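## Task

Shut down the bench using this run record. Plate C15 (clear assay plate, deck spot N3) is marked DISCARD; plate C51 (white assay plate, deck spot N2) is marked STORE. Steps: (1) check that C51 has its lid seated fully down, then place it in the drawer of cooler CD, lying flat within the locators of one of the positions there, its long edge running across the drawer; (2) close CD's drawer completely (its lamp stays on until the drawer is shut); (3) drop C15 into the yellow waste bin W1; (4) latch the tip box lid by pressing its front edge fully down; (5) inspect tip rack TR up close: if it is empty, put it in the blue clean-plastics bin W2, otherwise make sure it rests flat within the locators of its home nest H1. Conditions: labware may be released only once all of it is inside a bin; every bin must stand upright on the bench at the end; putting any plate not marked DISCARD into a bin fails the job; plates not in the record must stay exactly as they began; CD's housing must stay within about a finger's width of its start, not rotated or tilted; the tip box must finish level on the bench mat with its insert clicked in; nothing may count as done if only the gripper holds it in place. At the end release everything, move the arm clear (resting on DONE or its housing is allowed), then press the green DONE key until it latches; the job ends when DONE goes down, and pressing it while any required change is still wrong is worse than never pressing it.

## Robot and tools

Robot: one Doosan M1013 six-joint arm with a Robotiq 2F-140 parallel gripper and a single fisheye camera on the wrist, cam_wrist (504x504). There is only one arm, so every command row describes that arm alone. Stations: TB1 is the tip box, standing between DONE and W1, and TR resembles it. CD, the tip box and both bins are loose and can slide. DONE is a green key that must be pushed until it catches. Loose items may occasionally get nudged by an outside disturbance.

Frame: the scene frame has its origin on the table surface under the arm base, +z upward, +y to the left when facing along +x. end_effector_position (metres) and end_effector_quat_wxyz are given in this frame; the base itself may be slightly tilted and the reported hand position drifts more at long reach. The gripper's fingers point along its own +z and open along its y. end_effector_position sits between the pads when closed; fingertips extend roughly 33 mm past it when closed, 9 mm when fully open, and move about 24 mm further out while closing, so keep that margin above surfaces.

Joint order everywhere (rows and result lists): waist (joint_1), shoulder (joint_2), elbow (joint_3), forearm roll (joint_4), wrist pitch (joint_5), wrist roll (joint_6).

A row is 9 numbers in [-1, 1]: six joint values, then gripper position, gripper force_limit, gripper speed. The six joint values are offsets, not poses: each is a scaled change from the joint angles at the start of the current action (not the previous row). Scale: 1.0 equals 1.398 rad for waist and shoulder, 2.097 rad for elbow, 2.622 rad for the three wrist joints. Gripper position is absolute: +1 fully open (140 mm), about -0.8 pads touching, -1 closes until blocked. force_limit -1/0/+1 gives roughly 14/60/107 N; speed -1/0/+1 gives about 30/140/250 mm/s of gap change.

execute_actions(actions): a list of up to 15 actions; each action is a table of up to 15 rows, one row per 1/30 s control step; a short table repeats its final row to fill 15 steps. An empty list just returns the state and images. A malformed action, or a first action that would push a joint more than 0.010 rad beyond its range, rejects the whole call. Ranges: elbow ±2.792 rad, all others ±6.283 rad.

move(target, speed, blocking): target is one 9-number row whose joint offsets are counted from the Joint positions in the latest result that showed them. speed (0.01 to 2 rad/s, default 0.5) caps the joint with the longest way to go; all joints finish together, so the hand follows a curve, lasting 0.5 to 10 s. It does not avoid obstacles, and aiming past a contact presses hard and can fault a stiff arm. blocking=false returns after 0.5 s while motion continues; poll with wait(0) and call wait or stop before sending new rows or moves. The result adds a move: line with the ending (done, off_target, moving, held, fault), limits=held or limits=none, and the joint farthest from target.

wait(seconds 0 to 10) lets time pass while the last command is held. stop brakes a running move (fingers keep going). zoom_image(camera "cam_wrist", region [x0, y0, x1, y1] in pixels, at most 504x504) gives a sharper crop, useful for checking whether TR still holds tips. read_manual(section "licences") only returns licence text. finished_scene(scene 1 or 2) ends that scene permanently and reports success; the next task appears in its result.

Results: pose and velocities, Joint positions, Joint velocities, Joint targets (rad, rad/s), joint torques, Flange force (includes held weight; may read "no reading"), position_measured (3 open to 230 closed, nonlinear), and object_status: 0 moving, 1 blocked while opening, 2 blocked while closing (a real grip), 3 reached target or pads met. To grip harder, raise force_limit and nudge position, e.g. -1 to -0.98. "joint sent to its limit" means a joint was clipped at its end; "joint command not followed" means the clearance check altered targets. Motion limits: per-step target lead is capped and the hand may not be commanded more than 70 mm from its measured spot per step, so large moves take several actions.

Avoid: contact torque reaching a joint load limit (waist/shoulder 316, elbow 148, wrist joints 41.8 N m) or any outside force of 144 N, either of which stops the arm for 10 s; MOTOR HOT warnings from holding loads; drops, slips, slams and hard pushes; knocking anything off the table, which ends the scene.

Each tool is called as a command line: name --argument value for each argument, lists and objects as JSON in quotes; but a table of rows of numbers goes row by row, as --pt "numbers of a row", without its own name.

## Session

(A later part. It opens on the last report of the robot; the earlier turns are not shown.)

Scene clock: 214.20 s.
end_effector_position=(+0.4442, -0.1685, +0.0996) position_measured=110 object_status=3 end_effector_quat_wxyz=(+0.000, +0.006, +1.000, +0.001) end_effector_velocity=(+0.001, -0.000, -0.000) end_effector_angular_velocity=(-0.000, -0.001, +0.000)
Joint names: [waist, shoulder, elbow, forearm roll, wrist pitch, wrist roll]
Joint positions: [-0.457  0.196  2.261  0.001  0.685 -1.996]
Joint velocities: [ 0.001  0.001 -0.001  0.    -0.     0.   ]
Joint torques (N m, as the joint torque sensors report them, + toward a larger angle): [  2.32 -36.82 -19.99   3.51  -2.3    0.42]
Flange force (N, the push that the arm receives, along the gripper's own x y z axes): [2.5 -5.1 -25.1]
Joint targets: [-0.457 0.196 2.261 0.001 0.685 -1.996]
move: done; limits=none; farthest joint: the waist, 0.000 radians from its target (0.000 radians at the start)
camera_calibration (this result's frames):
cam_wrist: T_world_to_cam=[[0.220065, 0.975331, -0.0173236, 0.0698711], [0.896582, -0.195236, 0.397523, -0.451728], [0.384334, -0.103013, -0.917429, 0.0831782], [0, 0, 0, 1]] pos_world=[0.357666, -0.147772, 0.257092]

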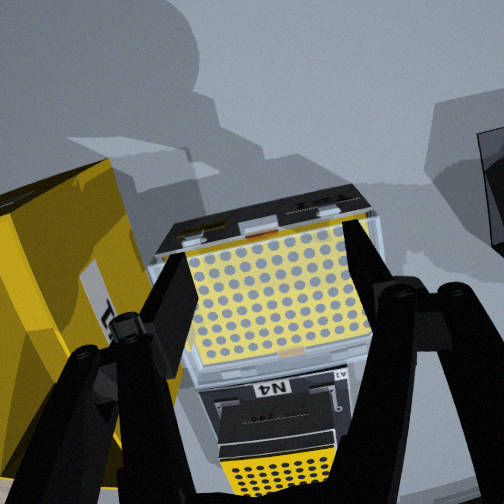

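move --target '[0,0.0006,0.0002,0,-0.0005,0,0.15,0,0]' --speed 0.01

move --target '[0,-0.046,-0.013,0,0.035,0,0.3,0,0]' --speed 0.15

move --target '[0.072,0.192,-0.18,0,0.0415,0.03,0.6,0,-0.5]' --speed 0.4

zoom_image --camera "cam_wrist" --region '[120,70,400,350]'

Scene clock: 220.10 s.
end_effector_position=(+0.4442, -0.1685, +0.0991) position_measured=110 object_status=3 end_effector_quat_wxyz=(+0.001, +0.006, +1.000, +0.001) end_effector_velocity=(-0.000, +0.001, -0.000) end_effector_angular_velocity=(+0.001, -0.001, -0.001)
Joint names: [waist, shoulder, elbow, forearm roll, wrist pitch, wrist roll]
Joint positions: [-0.457  0.196  2.262  0.001  0.684 -1.996]
Joint velocities: [ 0.    -0.     0.001  0.001 -0.001 -0.   ]
Joint torques (N m, as the joint torque sensors report them, + toward a larger angle): [  2.75 -14.04  -9.62   3.49  -5.87   0.55]
Flange force (N, the push that the arm receives, along the gripper's own x y z axes): [13.0 -2.2 -77.6]
Joint targets: [-0.457 0.197 2.262 0.001 0.684 -1.996]
move: done; limits=none; farthest joint: the waist, 0.000 radians from its target (0.000 radians at the start)
camera_calibration (this result's frames):
cam_wrist: T_world_to_cam=[[0.220043, 0.975336, -0.0173507, 0.0698763], [0.896541, -0.195192, 0.397635, -0.451522], [0.384441, -0.103052, -0.91738, 0.0826584], [0, 0, 0, 1]] pos_world=[0.357655, -0.147768, 0.256582]

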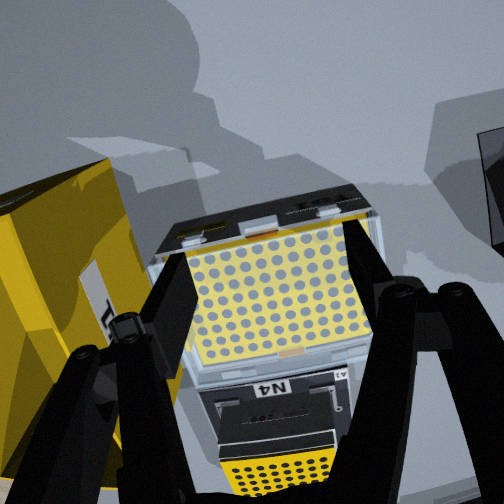

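Scene clock: 221.10 s.
end_effector_position=(+0.4431, -0.1680, +0.1397) position_measured=91 object_status=3 end_effector_quat_wxyz=(+0.000, +0.006, +1.000, +0.001) end_effector_velocity=(-0.000, -0.000, +0.000) end_effector_angular_velocity=(-0.000, +0.001, -0.000)
Joint names: [waist, shoulder, elbow, forearm roll, wrist pitch, wrist roll]
Joint positions: [-0.457  0.132  2.235  0.001  0.776 -1.996]
Joint velocities: [-0.    -0.    -0.    -0.001  0.001  0.   ]
Joint torques (N m, as the joint torque sensors report them, + toward a larger angle): [  3.02 -47.34 -28.72   3.3   -0.32   0.68]
Flange force (N, the push that the arm receives, along the gripper's own x y z axes): [-3.9 -9.7 5.9]
Joint targets: [-0.457 0.132 2.234 0.001 0.776 -1.996]
move: done; limits=none; farthest joint: the shoulder, 0.001 radians from its target (0.065 radians at the start)
camera_calibration (this result's frames):
cam_wrist: T_world_to_cam=[[0.220009, 0.975345, -0.0172621, 0.0703864], [0.89661, -0.195215, 0.397468, -0.466539], [0.384299, -0.102924, -0.917454, 0.120478], [0, 0, 0, 1]] pos_world=[0.356518, -0.147326, 0.297182]

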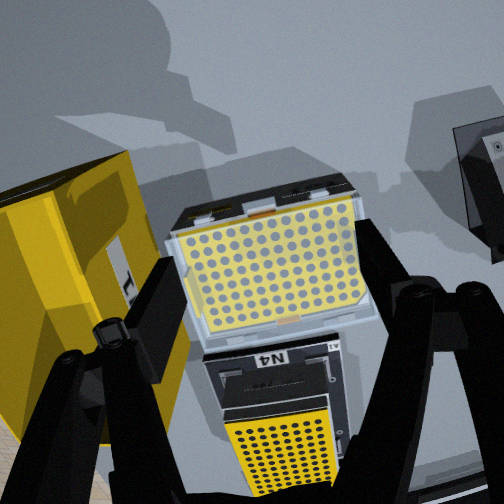

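Scene clock: 222.50 s.
end_effector_position=(+0.6478, -0.1888, +0.1412) position_measured=53 object_status=3 end_effector_quat_wxyz=(+0.001, -0.005, +1.000, +0.001) end_effector_velocity=(+0.001, -0.000, +0.000) end_effector_angular_velocity=(+0.000, -0.001, +0.000)
Joint names: [waist, shoulder, elbow, forearm roll, wrist pitch, wrist roll]
Joint positions: [-0.357  0.401  1.857  0.001  0.884 -1.917]
Joint velocities: [ 0.     0.001 -0.002  0.     0.    -0.   ]
Joint torques (N m, as the joint torque sensors report them, + toward a larger angle): [  2.97 -73.75 -32.25   3.59  -0.4    0.51]
Flange force (N, the push that the arm receives, along the gripper's own x y z axes): [0.0 -5.2 0.4]
Joint targets: [-0.357 0.401 1.857 0.001 0.884 -1.917]
move: done; limits=none; farthest joint: the waist, 0.000 radians from its target (0.101 radians at the start)
camera_calibration (this result's frames):
cam_wrist: T_world_to_cam=[[0.198412, 0.979965, -0.0173537, 0.0605005], [0.900601, -0.1753, 0.397728, -0.653624], [0.386717, -0.0945426, -0.917339, 0.0410346], [0, 0, 0, 1]] pos_world=[0.560782, -0.169989, 0.298657]

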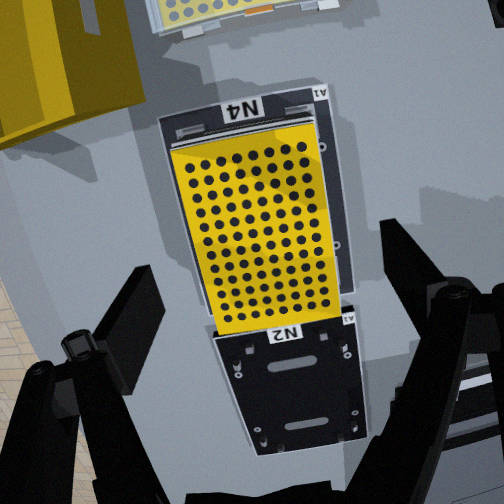

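Region (120, 70, 400, 350) of cam_wrist's 504x504 image, scaled by 1.800, with more detail than that image has.

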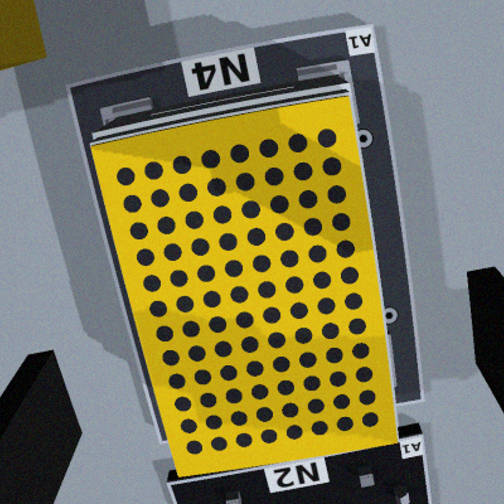

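move --target '[-0.003,0.0515,0.0148,0,-0.0393,0.003,0.6,0,0]' --speed 0.1

zoom_image --camera "cam_wrist" --region '[110,100,410,400]'

move --target '[0,0,0,0,0,0,-1,-0.4,-0.7]'

move --target '[0,-0.15,-0.035,0,0.108,0,-1,-0.4,-0.7]' --speed 0.3

move --target '[0.634,-0.08,0.0705,0,-0.0135,0.337,-1,-0.4,-0.7]' --speed 0.6

Scene clock: 231.13 s.
end_effector_position=(+0.6487, -0.1920, +0.0798) position_measured=53 object_status=3 end_effector_quat_wxyz=(+0.001, +0.001, +1.000, +0.001) end_effector_velocity=(-0.001, +0.000, -0.001) end_effector_angular_velocity=(-0.001, +0.002, +0.002)
Joint names: [waist, shoulder, elbow, forearm roll, wrist pitch, wrist roll]
Joint positions: [-0.361  0.473  1.888  0.001  0.781 -1.909]
Joint velocities: [ 0.001  0.001  0.002 -0.002 -0.001 -0.   ]
Joint torques (N m, as the joint torque sensors report them, + toward a larger angle): [  3.41 -78.82 -28.66   3.33  -0.34   0.62]
Flange force (N, the push that the arm receives, along the gripper's own x y z axes): [-2.3 -6.4 1.6]
Joint targets: [-0.361 0.473 1.888 0.001 0.781 -1.909]
move: done; limits=none; farthest joint: the waist, 0.000 radians from its target (0.005 radians at the start)
camera_calibration (this result's frames):
cam_wrist: T_world_to_cam=[[0.210292, 0.977485, -0.0173431, 0.0541869], [0.898414, -0.186225, 0.39771, -0.631228], [0.385525, -0.0992166, -0.917347, -0.0160619], [0, 0, 0, 1]] pos_world=[0.561901, -0.172111, 0.237251]

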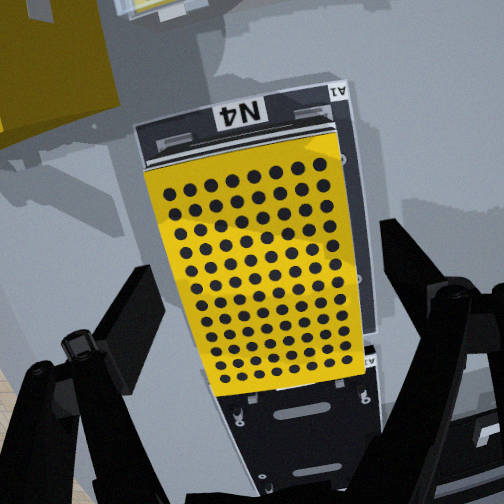

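Region (110, 100, 410, 400) of cam_wrist's 504x504 image, scaled by 1.680, with more detail than that image has.

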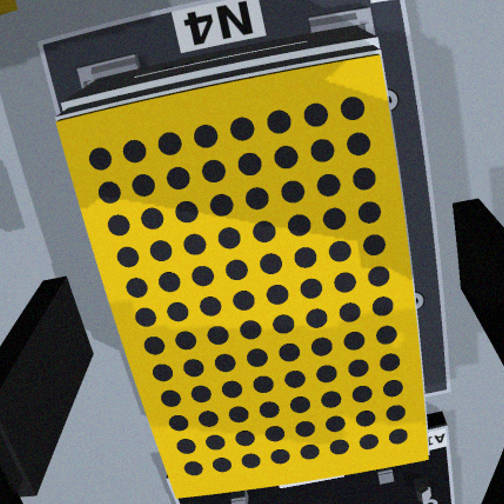

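Scene clock: 231.83 s.
end_effector_position=(+0.6487, -0.1920, +0.0797) position_measured=103 object_status=2 end_effector_quat_wxyz=(+0.001, +0.001, +1.000, +0.001) end_effector_velocity=(-0.001, +0.000, -0.001) end_effector_angular_velocity=(+0.000, +0.002, -0.000)
Joint names: [waist, shoulder, elbow, forearm roll, wrist pitch, wrist roll]
Joint positions: [-0.361  0.473  1.888  0.001  0.781 -1.909]
Joint velocities: [ 0.     0.002  0.001 -0.    -0.001  0.   ]
Joint torques (N m, as the joint torque sensors report them, + toward a larger angle): [  4.91 -59.63 -21.1    3.73  -2.76   0.44]
Flange force (N, the push that the arm receives, along the gripper's own x y z axes): [3.2 -7.0 -28.2]
Joint targets: [-0.361 0.473 1.888 0.001 0.781 -1.909]
move: done; limits=none; farthest joint: the waist, 0.000 radians from its target (0.000 radians at the start)
camera_calibration (this result's frames):
cam_wrist: T_world_to_cam=[[0.210301, 0.977482, -0.0173585, 0.0541949], [0.898414, -0.186228, 0.397707, -0.631221], [0.385519, -0.0992335, -0.917348, -0.0160707], [0, 0, 0, 1]] pos_world=[0.561897, -0.17212, 0.237239]

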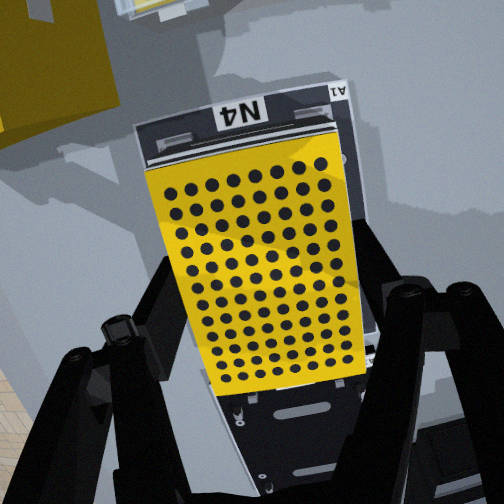

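Scene clock: 233.23 s.
end_effector_position=(+0.6241, -0.1836, +0.2521) position_measured=103 object_status=2 end_effector_quat_wxyz=(+0.001, +0.001, +1.000, +0.001) end_effector_velocity=(-0.000, +0.001, +0.000) end_effector_angular_velocity=(+0.001, +0.000, -0.000)
Joint names: [waist, shoulder, elbow, forearm roll, wrist pitch, wrist roll]
Joint positions: [-0.361  0.263  1.815  0.001  1.064 -1.909]
Joint velocities: [ 0.    -0.001  0.     0.001  0.001 -0.   ]
Joint torques (N m, as the joint torque sensors report them, + toward a larger angle): [  4.29 -66.55 -36.18   3.95  -0.22   0.53]
Flange force (N, the push that the arm receives, along the gripper's own x y z axes): [-3.0 -8.4 2.5]
Joint targets: [-0.361 0.263 1.815 0.001 1.064 -1.909]
move: done; limits=none; farthest joint: the waist, 0.000 radians from its target (0.000 radians at the start)
camera_calibration (this result's frames):
cam_wrist: T_world_to_cam=[[0.210194, 0.977508, -0.0172072, 0.0542248], [0.898434, -0.18619, 0.397682, -0.676092], [0.385533, -0.0990496, -0.917362, 0.152342], [0, 0, 0, 1]] pos_world=[0.537293, -0.163797, 0.409555]

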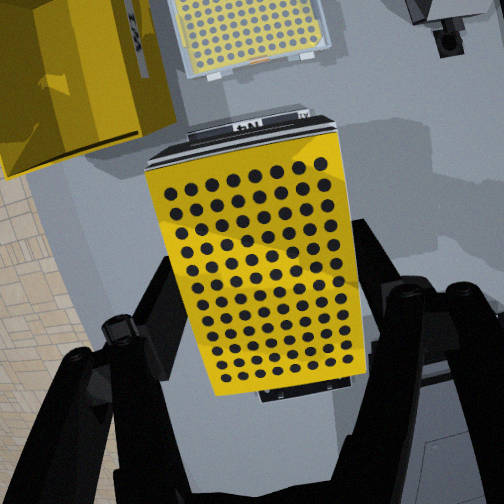

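Scene clock: 235.20 s.
end_effector_position=(+0.4699, +0.3268, +0.2495) position_measured=103 object_status=2 end_effector_quat_wxyz=(+0.000, -0.001, +1.000, +0.001) end_effector_velocity=(+0.000, +0.001, +0.001) end_effector_angular_velocity=(+0.001, -0.003, +0.002)
Joint names: [waist, shoulder, elbow, forearm roll, wrist pitch, wrist roll]
Joint positions: [ 0.525  0.151  1.963  0.001  1.029 -1.026]
Joint velocities: [ 0.002 -0.002 -0.001 -0.001 -0.     0.001]
Joint torques (N m, as the joint torque sensors report them, + toward a larger angle): [ -0.08 -54.24 -35.61   3.91  -0.46   0.87]
Flange force (N, the push that the arm receives, along the gripper's own x y z axes): [-4.7 1.6 1.3]
Joint targets: [0.526 0.151 1.963 0.001 1.029 -1.026]
move: done; limits=none; farthest joint: the waist, 0.000 radians from its target (0.886 radians at the start)
camera_calibration (this result's frames):
cam_wrist: T_world_to_cam=[[0.207305, 0.978108, -0.018139, -0.410977], [0.899369, -0.183256, 0.396929, -0.442714], [0.384916, -0.0985992, -0.91767, 0.260246], [0, 0, 0, 1]] pos_world=[0.383188, 0.34651, 0.407091]

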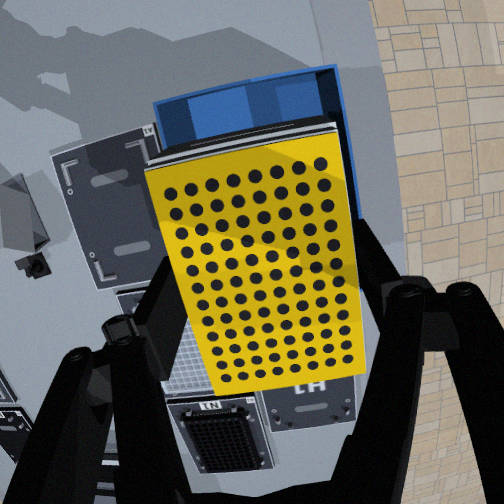

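move --target '[0.004,0.082,0.047,0,-0.0815,0,-1,-0.4,-0.7]' --speed 0.2

Scene clock: 240.67 s.
end_effector_position=(+0.4663, +0.3284, +0.1401) position_measured=103 object_status=2 end_effector_quat_wxyz=(+0.000, -0.004, +1.000, +0.001) end_effector_velocity=(-0.001, -0.001, -0.002) end_effector_angular_velocity=(-0.001, +0.001, -0.000)
Joint names: [waist, shoulder, elbow, forearm roll, wrist pitch, wrist roll]
Joint positions: [ 0.531  0.266  2.061  0.001  0.815 -1.026]
Joint velocities: [-0.     0.001  0.002 -0.001 -0.002  0.001]
Joint torques (N m, as the joint torque sensors report them, + toward a larger angle): [  1.95 -61.06 -29.73   3.29  -0.41   0.5 ]
Flange force (N, the push that the arm receives, along the gripper's own x y z axes): [-7.1 -0.2 3.6]
Joint targets: [0.531 0.266 2.061 0.001 0.815 -1.026]
move: done; limits=none; farthest joint: the waist, 0.000 radians from its target (0.005 radians at the start)
camera_calibration (this result's frames):
cam_wrist: T_world_to_cam=[[0.201956, 0.979231, -0.0178872, -0.411669], [0.900179, -0.178395, 0.397307, -0.397771], [0.385864, -0.0963401, -0.917512, 0.160196], [0, 0, 0, 1]] pos_world=[0.379391, 0.347592, 0.297655]

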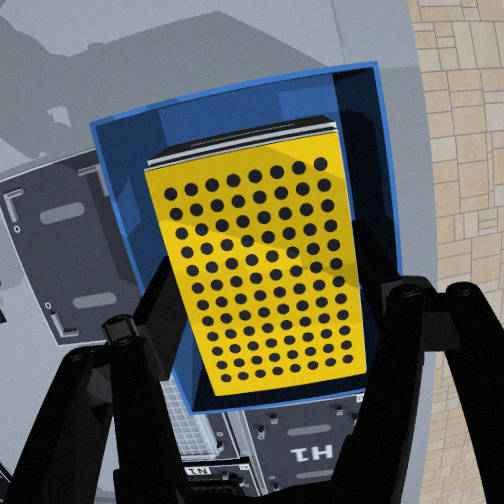

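move --target '[0,0.032,0.011,0,-0.0256,0,-1,-0.4,-0.7]' --speed 0.08

move --target '[0,0,0,0,0,0,0.3,-0.4,-0.7]'

move --target '[0,-0.114,-0.058,0,0.107,0,0.3,-0.4,-0.7]' --speed 0.4

move --target '[-0.228,0.2124,-0.04,0,-0.082,-0.12,0.6,0,0]' --speed 0.4

Scene clock: 251.67 s.
end_effector_position=(+0.4658, +0.3282, +0.1056) position_measured=103 object_status=2 end_effector_quat_wxyz=(-0.000, -0.004, +1.000, +0.001) end_effector_velocity=(-0.000, -0.001, -0.001) end_effector_angular_velocity=(-0.002, +0.001, +0.001)
Joint names: [waist, shoulder, elbow, forearm roll, wrist pitch, wrist roll]
Joint positions: [ 0.531  0.31   2.084  0.001  0.748 -1.026]
Joint velocities: [ 0.     0.002  0.001 -0.002 -0.001 -0.   ]
Joint torques (N m, as the joint torque sensors report them, + toward a larger angle): [  2.58 -63.61 -27.83   3.15  -0.58   0.54]
Flange force (N, the push that the arm receives, along the gripper's own x y z axes): [-8.5 -1.1 4.5]
Joint targets: [0.531 0.310 2.084 0.001 0.748 -1.026]
move: done; limits=none; farthest joint: the waist, 0.000 radians from its target (0.000 radians at the start)
camera_calibration (this result's frames):
cam_wrist: T_world_to_cam=[[0.20197, 0.979219, -0.0183787, -0.411919], [0.900399, -0.178264, 0.396868, -0.383818], [0.385344, -0.0967035, -0.917692, 0.129038], [0, 0, 0, 1]] pos_world=[0.379061, 0.347416, 0.263171]

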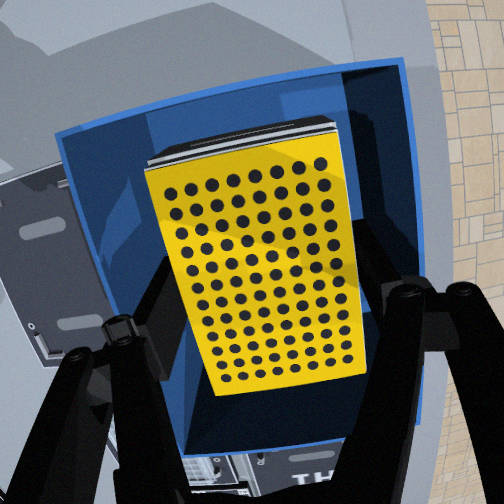

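Scene clock: 252.17 s.
end_effector_position=(+0.4658, +0.3282, +0.1056) position_measured=91 object_status=3 end_effector_quat_wxyz=(-0.000, -0.004, +1.000, +0.001) end_effector_velocity=(-0.000, +0.000, -0.000) end_effector_angular_velocity=(+0.001, +0.000, -0.001)
Joint names: [waist, shoulder, elbow, forearm roll, wrist pitch, wrist roll]
Joint positions: [ 0.531  0.31   2.084  0.001  0.748 -1.026]
Joint velocities: [ 0.     0.     0.001  0.001 -0.001  0.   ]
Joint torques (N m, as the joint torque sensors report them, + toward a larger angle): [  3.57 -63.68 -27.84   2.9   -0.44   0.6 ]
Flange force (N, the push that the arm receives, along the gripper's own x y z axes): [-8.8 -2.7 4.2]
Joint targets: [0.531 0.310 2.084 0.001 0.748 -1.026]
move: done; limits=none; farthest joint: the waist, 0.000 radians from its target (0.000 radians at the start)
camera_calibration (this result's frames):
cam_wrist: T_world_to_cam=[[0.20197, 0.979219, -0.0183817, -0.411916], [0.9004, -0.178263, 0.396865, -0.383813], [0.385341, -0.0967057, -0.917693, 0.129032], [0, 0, 0, 1]] pos_world=[0.379059, 0.347415, 0.263161]

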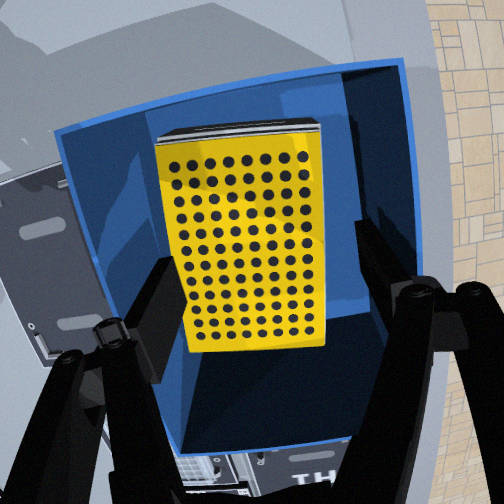

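Scene clock: 253.33 s.
end_effector_position=(+0.4681, +0.3295, +0.2495) position_measured=91 object_status=3 end_effector_quat_wxyz=(+0.000, -0.004, +1.000, +0.001) end_effector_velocity=(-0.001, -0.000, -0.001) end_effector_angular_velocity=(-0.001, +0.004, -0.001)
Joint names: [waist, shoulder, elbow, forearm roll, wrist pitch, wrist roll]
Joint positions: [ 0.531  0.151  1.963  0.001  1.029 -1.026]
Joint velocities: [-0.001  0.001  0.     0.002  0.002 -0.   ]
Joint torques (N m, as the joint torque sensors report them, + toward a larger angle): [  2.33 -54.25 -35.85   3.92  -0.15   0.55]
Flange force (N, the push that the arm receives, along the gripper's own x y z axes): [-7.2 -1.6 3.6]
Joint targets: [0.531 0.151 1.963 0.001 1.029 -1.026]
move: done; limits=none; farthest joint: the waist, 0.000 radians from its target (0.000 radians at the start)
camera_calibration (this result's frames):
cam_wrist: T_world_to_cam=[[0.201834, 0.979255, -0.0179677, -0.41108], [0.900289, -0.178272, 0.397112, -0.442763], [0.385671, -0.0963268, -0.917594, 0.260084], [0, 0, 0, 1]] pos_world=[0.381277, 0.348674, 0.407092]

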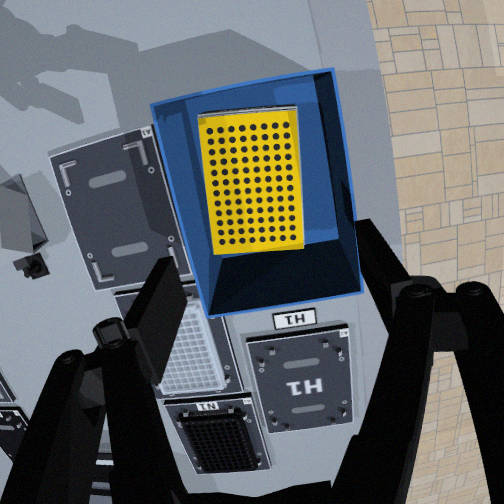

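Scene clock: 254.60 s.
end_effector_position=(+0.6492, +0.1905, +0.1008) position_measured=53 object_status=3 end_effector_quat_wxyz=(+0.001, -0.002, +1.000, +0.001) end_effector_velocity=(+0.001, -0.001, -0.001) end_effector_angular_velocity=(-0.001, +0.000, -0.000)
Joint names: [waist, shoulder, elbow, forearm roll, wrist pitch, wrist roll]
Joint positions: [ 0.212  0.448  1.879  0.001  0.814 -1.34 ]
Joint velocities: [-0.002  0.002 -0.001 -0.001 -0.001 -0.001]
Joint torques (N m, as the joint torque sensors report them, + toward a larger angle): [  3.25 -79.36 -29.47   3.3   -0.44   0.66]
Flange force (N, the push that the arm receives, along the gripper's own x y z axes): [-8.7 -3.3 4.0]
Joint targets: [0.212 0.448 1.879 0.001 0.814 -1.340]
move: done; limits=none; farthest joint: the waist, 0.000 radians from its target (0.319 radians at the start)
camera_calibration (this result's frames):
cam_wrist: T_world_to_cam=[[0.206072, 0.978391, -0.0169027, -0.3169], [0.898724, -0.182403, 0.398778, -0.56989], [0.387078, -0.0973679, -0.916892, 0.0395779], [0, 0, 0, 1]] pos_world=[0.562158, 0.209956, 0.258192]

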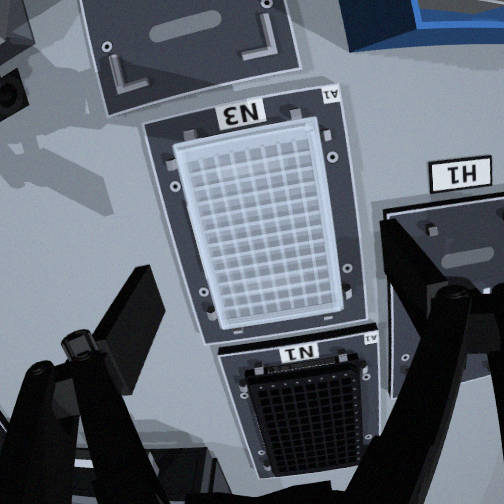

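execute_actions --actions '[]'

move --target '[-0.003,0.0472,0.0116,0,-0.0338,0.005,0.6,0,0]' --speed 0.08

Scene clock: 272.63 s.
end_effector_position=(+0.6492, +0.1905, +0.1007) position_measured=53 object_status=3 end_effector_quat_wxyz=(+0.001, -0.002, +1.000, +0.001) end_effector_velocity=(-0.000, -0.000, +0.001) end_effector_angular_velocity=(-0.000, -0.000, +0.000)
Joint names: [waist, shoulder, elbow, forearm roll, wrist pitch, wrist roll]
Joint positions: [ 0.212  0.448  1.879  0.001  0.814 -1.34 ]
Joint velocities: [-0.    -0.001  0.    -0.     0.    -0.   ]
Joint torques (N m, as the joint torque sensors report them, + toward a larger angle): [  2.45 -77.92 -29.65   3.34  -0.49   0.57]
Flange force (N, the push that the arm receives, along the gripper's own x y z axes): [-5.8 -2.8 1.8]
Joint targets: [0.212 0.448 1.879 0.001 0.814 -1.340]
camera_calibration (this result's frames):
cam_wrist: T_world_to_cam=[[0.206088, 0.978387, -0.0169317, -0.316865], [0.898747, -0.182412, 0.398722, -0.569892], [0.387016, -0.0973889, -0.916916, 0.0395435], [0, 0, 0, 1]] pos_world=[0.562187, 0.209913, 0.258121]

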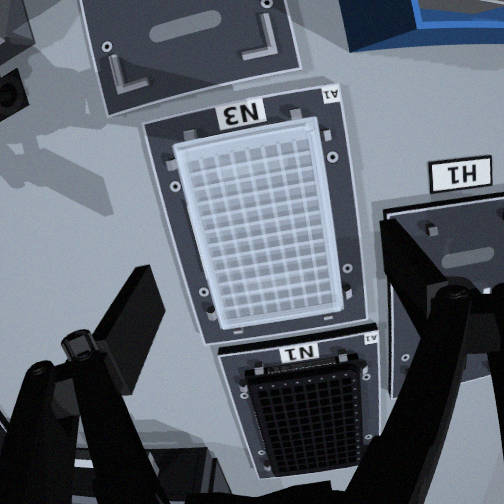

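Scene clock: 274.07 s.
end_effector_position=(+0.6496, +0.1877, +0.0467) position_measured=53 object_status=3 end_effector_quat_wxyz=(+0.000, +0.007, +1.000, +0.001) end_effector_velocity=(+0.000, +0.000, -0.001) end_effector_angular_velocity=(-0.001, +0.000, +0.002)
Joint names: [waist, shoulder, elbow, forearm roll, wrist pitch, wrist roll]
Joint positions: [ 0.208  0.514  1.903  0.001  0.725 -1.327]
Joint velocities: [ 0.001  0.002 -0.    -0.001 -0.001 -0.   ]
Joint torques (N m, as the joint torque sensors report them, + toward a larger angle): [  3.04 -83.44 -27.07   3.11  -0.46   0.48]
Flange force (N, the push that the arm receives, along the gripper's own x y z axes): [-8.4 -2.5 5.5]
Joint targets: [0.208 0.514 1.903 0.001 0.725 -1.327]
move: done; limits=none; farthest joint: the waist, 0.000 radians from its target (0.004 radians at the start)
camera_calibration (this result's frames):
cam_wrist: T_world_to_cam=[[0.222983, 0.974662, -0.0176871, -0.32538], [0.896118, -0.197804, 0.397299, -0.544503], [0.383733, -0.10444, -0.917519, -0.00690282], [0, 0, 0, 1]] pos_world=[0.563142, 0.20871, 0.204242]

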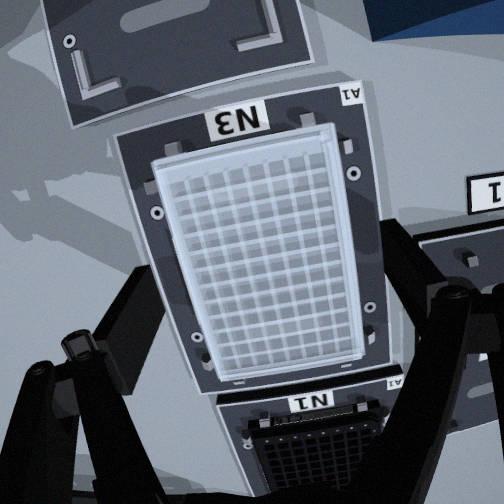

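move --target '[0,0,0,0,0,0,-1,-0.4,-0.7]'

move --target '[0,-0.15,-0.03,0,0.104,0,-1,-0.4,-0.7]' --speed 0.2

Scene clock: 278.70 s.
end_effector_position=(+0.6496, +0.1877, +0.0467) position_measured=104 object_status=2 end_effector_quat_wxyz=(+0.000, +0.007, +1.000, +0.001) end_effector_velocity=(+0.000, +0.001, +0.002) end_effector_angular_velocity=(+0.000, -0.001, +0.001)
Joint names: [waist, shoulder, elbow, forearm roll, wrist pitch, wrist roll]
Joint positions: [ 0.208  0.514  1.903  0.001  0.725 -1.327]
Joint velocities: [ 0.001 -0.002 -0.    -0.     0.001  0.   ]
Joint torques (N m, as the joint torque sensors report them, + toward a larger angle): [  2.4  -63.75 -20.87   3.15  -1.99   0.62]
Flange force (N, the push that the arm receives, along the gripper's own x y z axes): [0.0 -4.2 -25.1]
Joint targets: [0.208 0.514 1.903 0.001 0.725 -1.327]
move: done; limits=none; farthest joint: the waist, 0.000 radians from its target (0.000 radians at the start)
camera_calibration (this result's frames):
cam_wrist: T_world_to_cam=[[0.222993, 0.974659, -0.0176964, -0.325381], [0.896124, -0.197812, 0.397281, -0.544482], [0.383713, -0.104449, -0.917526, -0.0069241], [0, 0, 0, 1]] pos_world=[0.563138, 0.208708, 0.204201]

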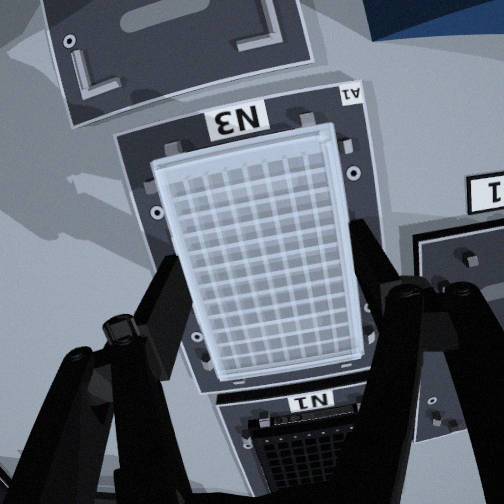

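Scene clock: 280.47 s.
end_effector_position=(+0.6298, +0.1829, +0.2134) position_measured=105 object_status=2 end_effector_quat_wxyz=(+0.000, +0.007, +1.000, +0.001) end_effector_velocity=(-0.001, -0.000, -0.000) end_effector_angular_velocity=(-0.000, -0.000, +0.000)
Joint names: [waist, shoulder, elbow, forearm roll, wrist pitch, wrist roll]
Joint positions: [ 0.208  0.304  1.84   0.001  0.998 -1.327]
Joint velocities: [ 0.    -0.001  0.001 -0.    -0.001  0.   ]
Joint torques (N m, as the joint torque sensors report them, + toward a larger angle): [  3.84 -68.2  -34.43   3.92  -0.2    0.75]
Flange force (N, the push that the arm receives, along the gripper's own x y z axes): [-6.1 -5.3 1.5]
Joint targets: [0.208 0.304 1.840 0.001 0.998 -1.327]
move: done; limits=none; farthest joint: the waist, 0.000 radians from its target (0.000 radians at the start)
camera_calibration (this result's frames):
cam_wrist: T_world_to_cam=[[0.222856, 0.974692, -0.017608, -0.31328], [0.896178, -0.197729, 0.397199, -0.594023], [0.383666, -0.104298, -0.917563, 0.153177], [0, 0, 0, 1]] pos_world=[0.543398, 0.203872, 0.370979]

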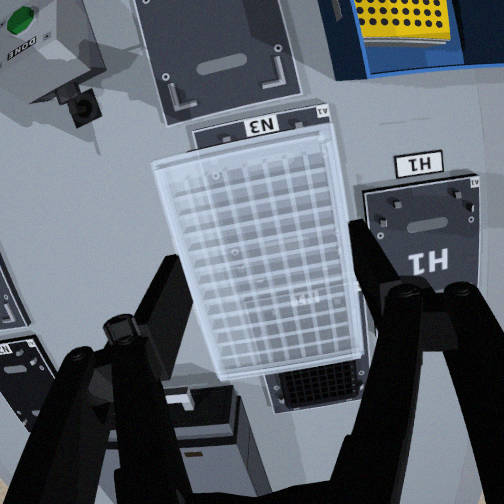

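Held.

move --target '[-0.641,-0.075,0.08,0,-0.024,-0.348,-1,-0.4,-0.7]' --speed 0.4

Scene clock: 285.20 s.
end_effector_position=(+0.4711, -0.3265, +0.1997) position_measured=105 object_status=2 end_effector_quat_wxyz=(+0.001, -0.001, +1.000, +0.001) end_effector_velocity=(-0.001, -0.000, +0.001) end_effector_angular_velocity=(+0.000, -0.000, -0.001)
Joint names: [waist, shoulder, elbow, forearm roll, wrist pitch, wrist roll]
Joint positions: [-0.688  0.2    2.008  0.001  0.935 -2.239]
Joint velocities: [-0.001 -0.001  0.     0.     0.001 -0.001]
Joint torques (N m, as the joint torque sensors report them, + toward a larger angle): [  3.45 -57.66 -33.17   3.82  -0.34   0.42]
Flange force (N, the push that the arm receives, along the gripper's own x y z axes): [-1.0 -8.7 3.3]
Joint targets: [-0.688 0.200 2.008 0.001 0.935 -2.239]
move: done; limits=none; farthest joint: the waist, 0.000 radians from its target (0.896 radians at the start)
camera_calibration (this result's frames):
cam_wrist: T_world_to_cam=[[0.207194, 0.978151, -0.0170752, 0.22676], [0.89899, -0.183484, 0.397682, -0.543833], [0.38586, -0.0977478, -0.917365, 0.149365], [0, 0, 0, 1]] pos_world=[0.384283, -0.30699, 0.357167]

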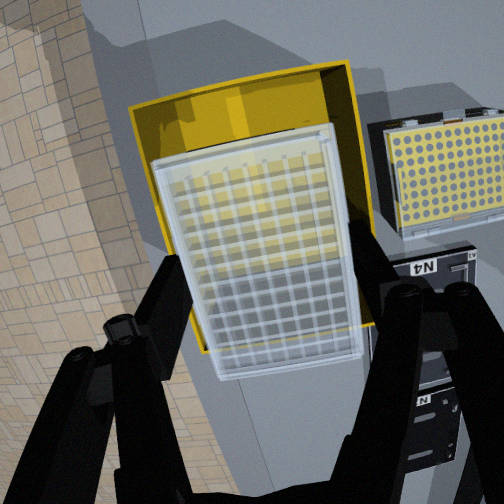

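Matches.

move --target '[0,0.051,0.023,0,-0.0455,0,-1,-0.4,-0.7]' --speed 0.12

Scene clock: 290.70 s.
end_effector_position=(+0.4713, -0.3265, +0.1382) position_measured=105 object_status=2 end_effector_quat_wxyz=(+0.000, -0.001, +1.000, +0.001) end_effector_velocity=(-0.000, +0.000, -0.000) end_effector_angular_velocity=(+0.000, -0.000, -0.000)
Joint names: [waist, shoulder, elbow, forearm roll, wrist pitch, wrist roll]
Joint positions: [-0.688  0.271  2.056  0.001  0.816 -2.239]
Joint velocities: [ 0.    -0.     0.001  0.    -0.001  0.   ]
Joint torques (N m, as the joint torque sensors report them, + toward a larger angle): [  2.75 -60.53 -30.23   3.44  -0.47   0.6 ]
Flange force (N, the push that the arm receives, along the gripper's own x y z axes): [0.7 -6.3 1.4]
Joint targets: [-0.688 0.271 2.056 0.001 0.816 -2.239]
move: done; limits=none; farthest joint: the shoulder, 0.001 radians from its target (0.072 radians at the start)
camera_calibration (this result's frames):
cam_wrist: T_world_to_cam=[[0.207226, 0.978145, -0.0170159, 0.225614], [0.89907, -0.183559, 0.397465, -0.519515], [0.385655, -0.0976634, -0.91746, 0.0930528], [0, 0, 0, 1]] pos_world=[0.384441, -0.306957, 0.2957]

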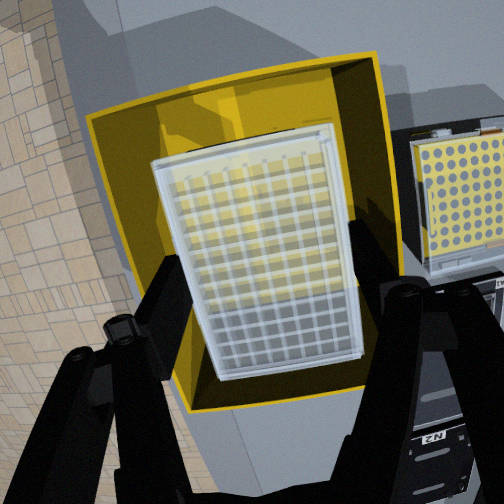

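move --target '[0,0.032,0.011,0,-0.0256,0,-1,-0.4,-0.7]' --speed 0.08

move --target '[0,0,0,0,0,0,0.3,-0.4,-0.5]'

move --target '[0,-0.083,-0.034,0,0.071,0,0.3,0,0]' --speed 0.2

Scene clock: 297.37 s.
end_effector_position=(+0.4708, -0.3261, +0.1035) position_measured=105 object_status=2 end_effector_quat_wxyz=(+0.000, -0.001, +1.000, +0.001) end_effector_velocity=(+0.001, -0.000, +0.000) end_effector_angular_velocity=(-0.000, -0.001, -0.001)
Joint names: [waist, shoulder, elbow, forearm roll, wrist pitch, wrist roll]
Joint positions: [-0.688  0.315  2.079  0.001  0.749 -2.239]
Joint velocities: [-0.    -0.    -0.001  0.001 -0.     0.   ]
Joint torques (N m, as the joint torque sensors report them, + toward a larger angle): [  2.6  -64.64 -27.9    3.35  -0.35   0.56]
Flange force (N, the push that the arm receives, along the gripper's own x y z axes): [-1.6 -7.7 4.4]
Joint targets: [-0.688 0.316 2.079 0.001 0.749 -2.239]
move: done; limits=none; farthest joint: the waist, 0.000 radians from its target (0.000 radians at the start)
camera_calibration (this result's frames):
cam_wrist: T_world_to_cam=[[0.207269, 0.978141, -0.0167432, 0.224656], [0.899281, -0.183765, 0.396892, -0.505386], [0.385139, -0.0973204, -0.917713, 0.0618419], [0, 0, 0, 1]] pos_world=[0.384102, -0.306599, 0.261098]

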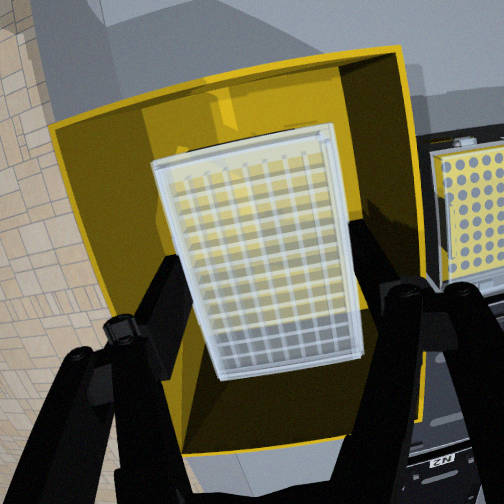

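Scene clock: 297.87 s.
end_effector_position=(+0.4708, -0.3261, +0.1035) position_measured=91 object_status=3 end_effector_quat_wxyz=(+0.000, -0.001, +1.000, +0.001) end_effector_velocity=(+0.001, -0.001, -0.000) end_effector_angular_velocity=(-0.000, -0.001, -0.000)
Joint names: [waist, shoulder, elbow, forearm roll, wrist pitch, wrist roll]
Joint positions: [-0.688  0.315  2.079  0.001  0.749 -2.239]
Joint velocities: [-0.     0.001 -0.001 -0.    -0.     0.   ]
Joint torques (N m, as the joint torque sensors report them, + toward a larger angle): [  2.71 -63.96 -27.98   3.1   -0.39   0.47]
Flange force (N, the push that the arm receives, along the gripper's own x y z axes): [-1.2 -7.7 4.4]
Joint targets: [-0.688 0.315 2.079 0.001 0.749 -2.239]
move: done; limits=none; farthest joint: the waist, 0.000 radians from its target (0.000 radians at the start)
camera_calibration (this result's frames):
cam_wrist: T_world_to_cam=[[0.207269, 0.978141, -0.0167403, 0.224653], [0.899283, -0.183767, 0.396887, -0.505379], [0.385135, -0.0973167, -0.917715, 0.0618372], [0, 0, 0, 1]] pos_world=[0.3841, -0.306597, 0.261088]

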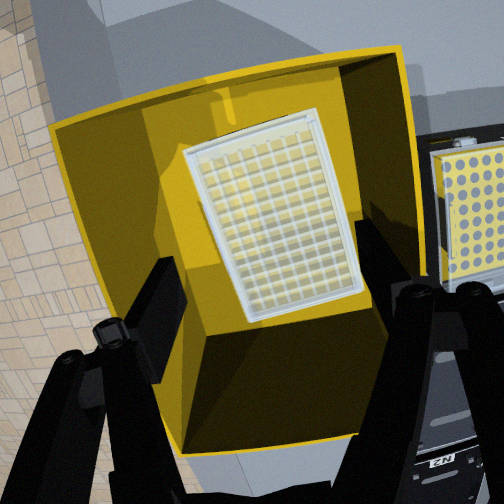

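Scene clock: 299.20 s.
end_effector_position=(+0.4712, -0.3266, +0.1997) position_measured=91 object_status=3 end_effector_quat_wxyz=(+0.001, -0.001, +1.000, +0.001) end_effector_velocity=(+0.001, -0.001, +0.000) end_effector_angular_velocity=(-0.001, +0.001, +0.002)
Joint names: [waist, shoulder, elbow, forearm roll, wrist pitch, wrist roll]
Joint positions: [-0.688  0.199  2.008  0.001  0.935 -2.239]
Joint velocities: [ 0.001  0.001 -0.002 -0.002  0.001 -0.   ]
Joint torques (N m, as the joint torque sensors report them, + toward a larger angle): [  2.76 -57.35 -32.86   3.72  -0.37   0.56]
Flange force (N, the push that the arm receives, along the gripper's own x y z axes): [-2.0 -8.2 2.8]
Joint targets: [-0.688 0.199 2.008 0.001 0.935 -2.239]
move: done; limits=none; farthest joint: the shoulder, 0.001 radians from its target (0.117 radians at the start)
camera_calibration (this result's frames):
cam_wrist: T_world_to_cam=[[0.207197, 0.978148, -0.0171915, 0.226818], [0.898908, -0.183419, 0.397898, -0.543894], [0.38605, -0.0978968, -0.917269, 0.149198], [0, 0, 0, 1]] pos_world=[0.384317, -0.307016, 0.357168]

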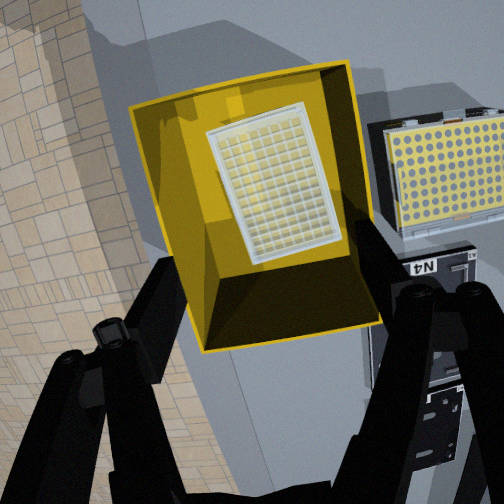

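move --target '[0.463,-0.107,0.1416,0,-0.056,0.247,-1,0,0]' --speed 0.4

Scene clock: 304.97 s.
end_effector_position=(+0.4270, +0.0265, +0.1493) position_measured=233 object_status=3 end_effector_quat_wxyz=(+0.000, -0.001, +1.000, +0.001) end_effector_velocity=(-0.002, +0.000, -0.001) end_effector_angular_velocity=(-0.000, +0.001, -0.000)
Joint names: [waist, shoulder, elbow, forearm roll, wrist pitch, wrist roll]
Joint positions: [-0.041  0.05   2.305  0.001  0.788 -1.592]
Joint velocities: [ 0.    -0.001  0.003 -0.    -0.001  0.001]
Joint torques (N m, as the joint torque sensors report them, + toward a larger angle): [  3.4  -38.5  -29.15   3.25  -0.48   0.74]
Flange force (N, the push that the arm receives, along the gripper's own x y z axes): [-6.2 -9.4 4.5]
Joint targets: [-0.041 0.050 2.305 0.001 0.788 -1.592]
move: done; limits=none; farthest joint: the shoulder, 0.001 radians from its target (0.150 radians at the start)
camera_calibration (this result's frames):
cam_wrist: T_world_to_cam=[[0.20743, 0.978092, -0.0175564, -0.110282], [0.899249, -0.183582, 0.397051, -0.419394], [0.38513, -0.0981477, -0.917629, 0.15509], [0, 0, 0, 1]] pos_world=[0.340285, 0.046095, 0.306899]

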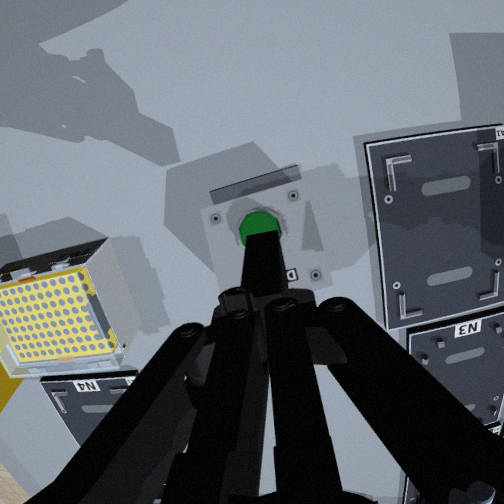

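move --target '[0,0.045,0.0148,0,-0.0356,0,-1,0,0]' --speed 0.06

Scene clock: 309.70 s.
end_effector_position=(+0.4270, +0.0265, +0.1108) position_measured=233 object_status=3 end_effector_quat_wxyz=(-0.000, -0.001, +1.000, +0.001) end_effector_velocity=(-0.002, -0.000, -0.001) end_effector_angular_velocity=(-0.001, +0.003, +0.001)
Joint names: [waist, shoulder, elbow, forearm roll, wrist pitch, wrist roll]
Joint positions: [-0.041  0.113  2.336  0.001  0.695 -1.592]
Joint velocities: [-0.     0.001  0.002 -0.001 -0.    -0.   ]
Joint torques (N m, as the joint torque sensors report them, + toward a larger angle): [  3.04 -38.66 -22.99   2.94   0.32   0.57]
Flange force (N, the push that the arm receives, along the gripper's own x y z axes): [-6.7 -8.0 -0.9]
Joint targets: [-0.041 0.113 2.336 0.001 0.695 -1.592]
move: done; limits=none; farthest joint: the waist, 0.000 radians from its target (0.000 radians at the start)
camera_calibration (this result's frames):
cam_wrist: T_world_to_cam=[[0.207464, 0.978082, -0.0177024, -0.111001], [0.899452, -0.183608, 0.396578, -0.404108], [0.384636, -0.0981982, -0.91783, 0.11999], [0, 0, 0, 1]] pos_world=[0.340352, 0.0461534, 0.268426]

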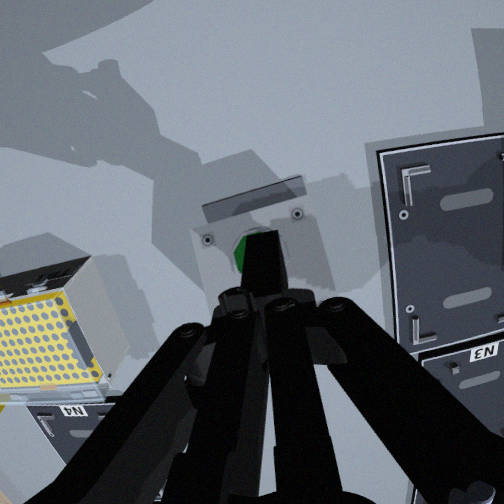

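move --target '[0,0.0025,0.0008,0,-0.002,0,-1,0,0]' --speed 0.01

Scene clock: 317.33 s.
end_effector_position=(+0.4269, +0.0265, +0.1087) position_measured=233 object_status=3 end_effector_quat_wxyz=(-0.000, -0.001, +1.000, +0.001) end_effector_velocity=(-0.000, +0.000, -0.000) end_effector_angular_velocity=(+0.000, +0.001, +0.001)
Joint names: [waist, shoulder, elbow, forearm roll, wrist pitch, wrist roll]
Joint positions: [-0.041  0.116  2.337  0.001  0.689 -1.592]
Joint velocities: [ 0.001  0.001 -0.     0.     0.001 -0.   ]
Joint torques (N m, as the joint torque sensors report them, + toward a larger angle): no reading
Flange force (N, the push that the arm receives, along the gripper's own x y z axes): no reading
move: unfinished (the scene ended)
camera_calibration (this result's frames):
cam_wrist: T_world_to_cam=[[0.207465, 0.978082, -0.0176976, -0.111028], [0.899436, -0.183607, 0.396614, -0.403208], [0.384672, -0.0982016, -0.917815, 0.118073], [0, 0, 0, 1]] pos_world=[0.340275, 0.046158, 0.266322]
The task's run has ended: the event that ends the task has happened.

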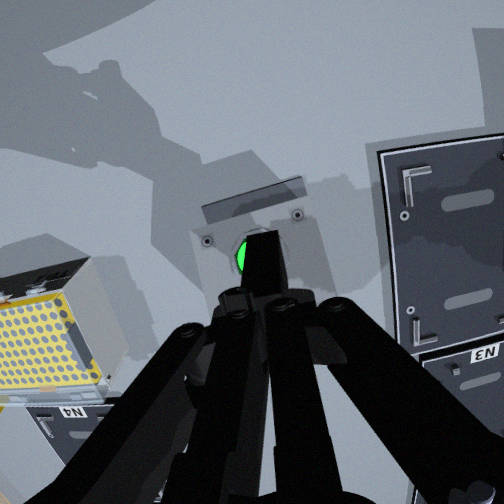

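finished_scene --scene 2

The scene is finished: the task was done.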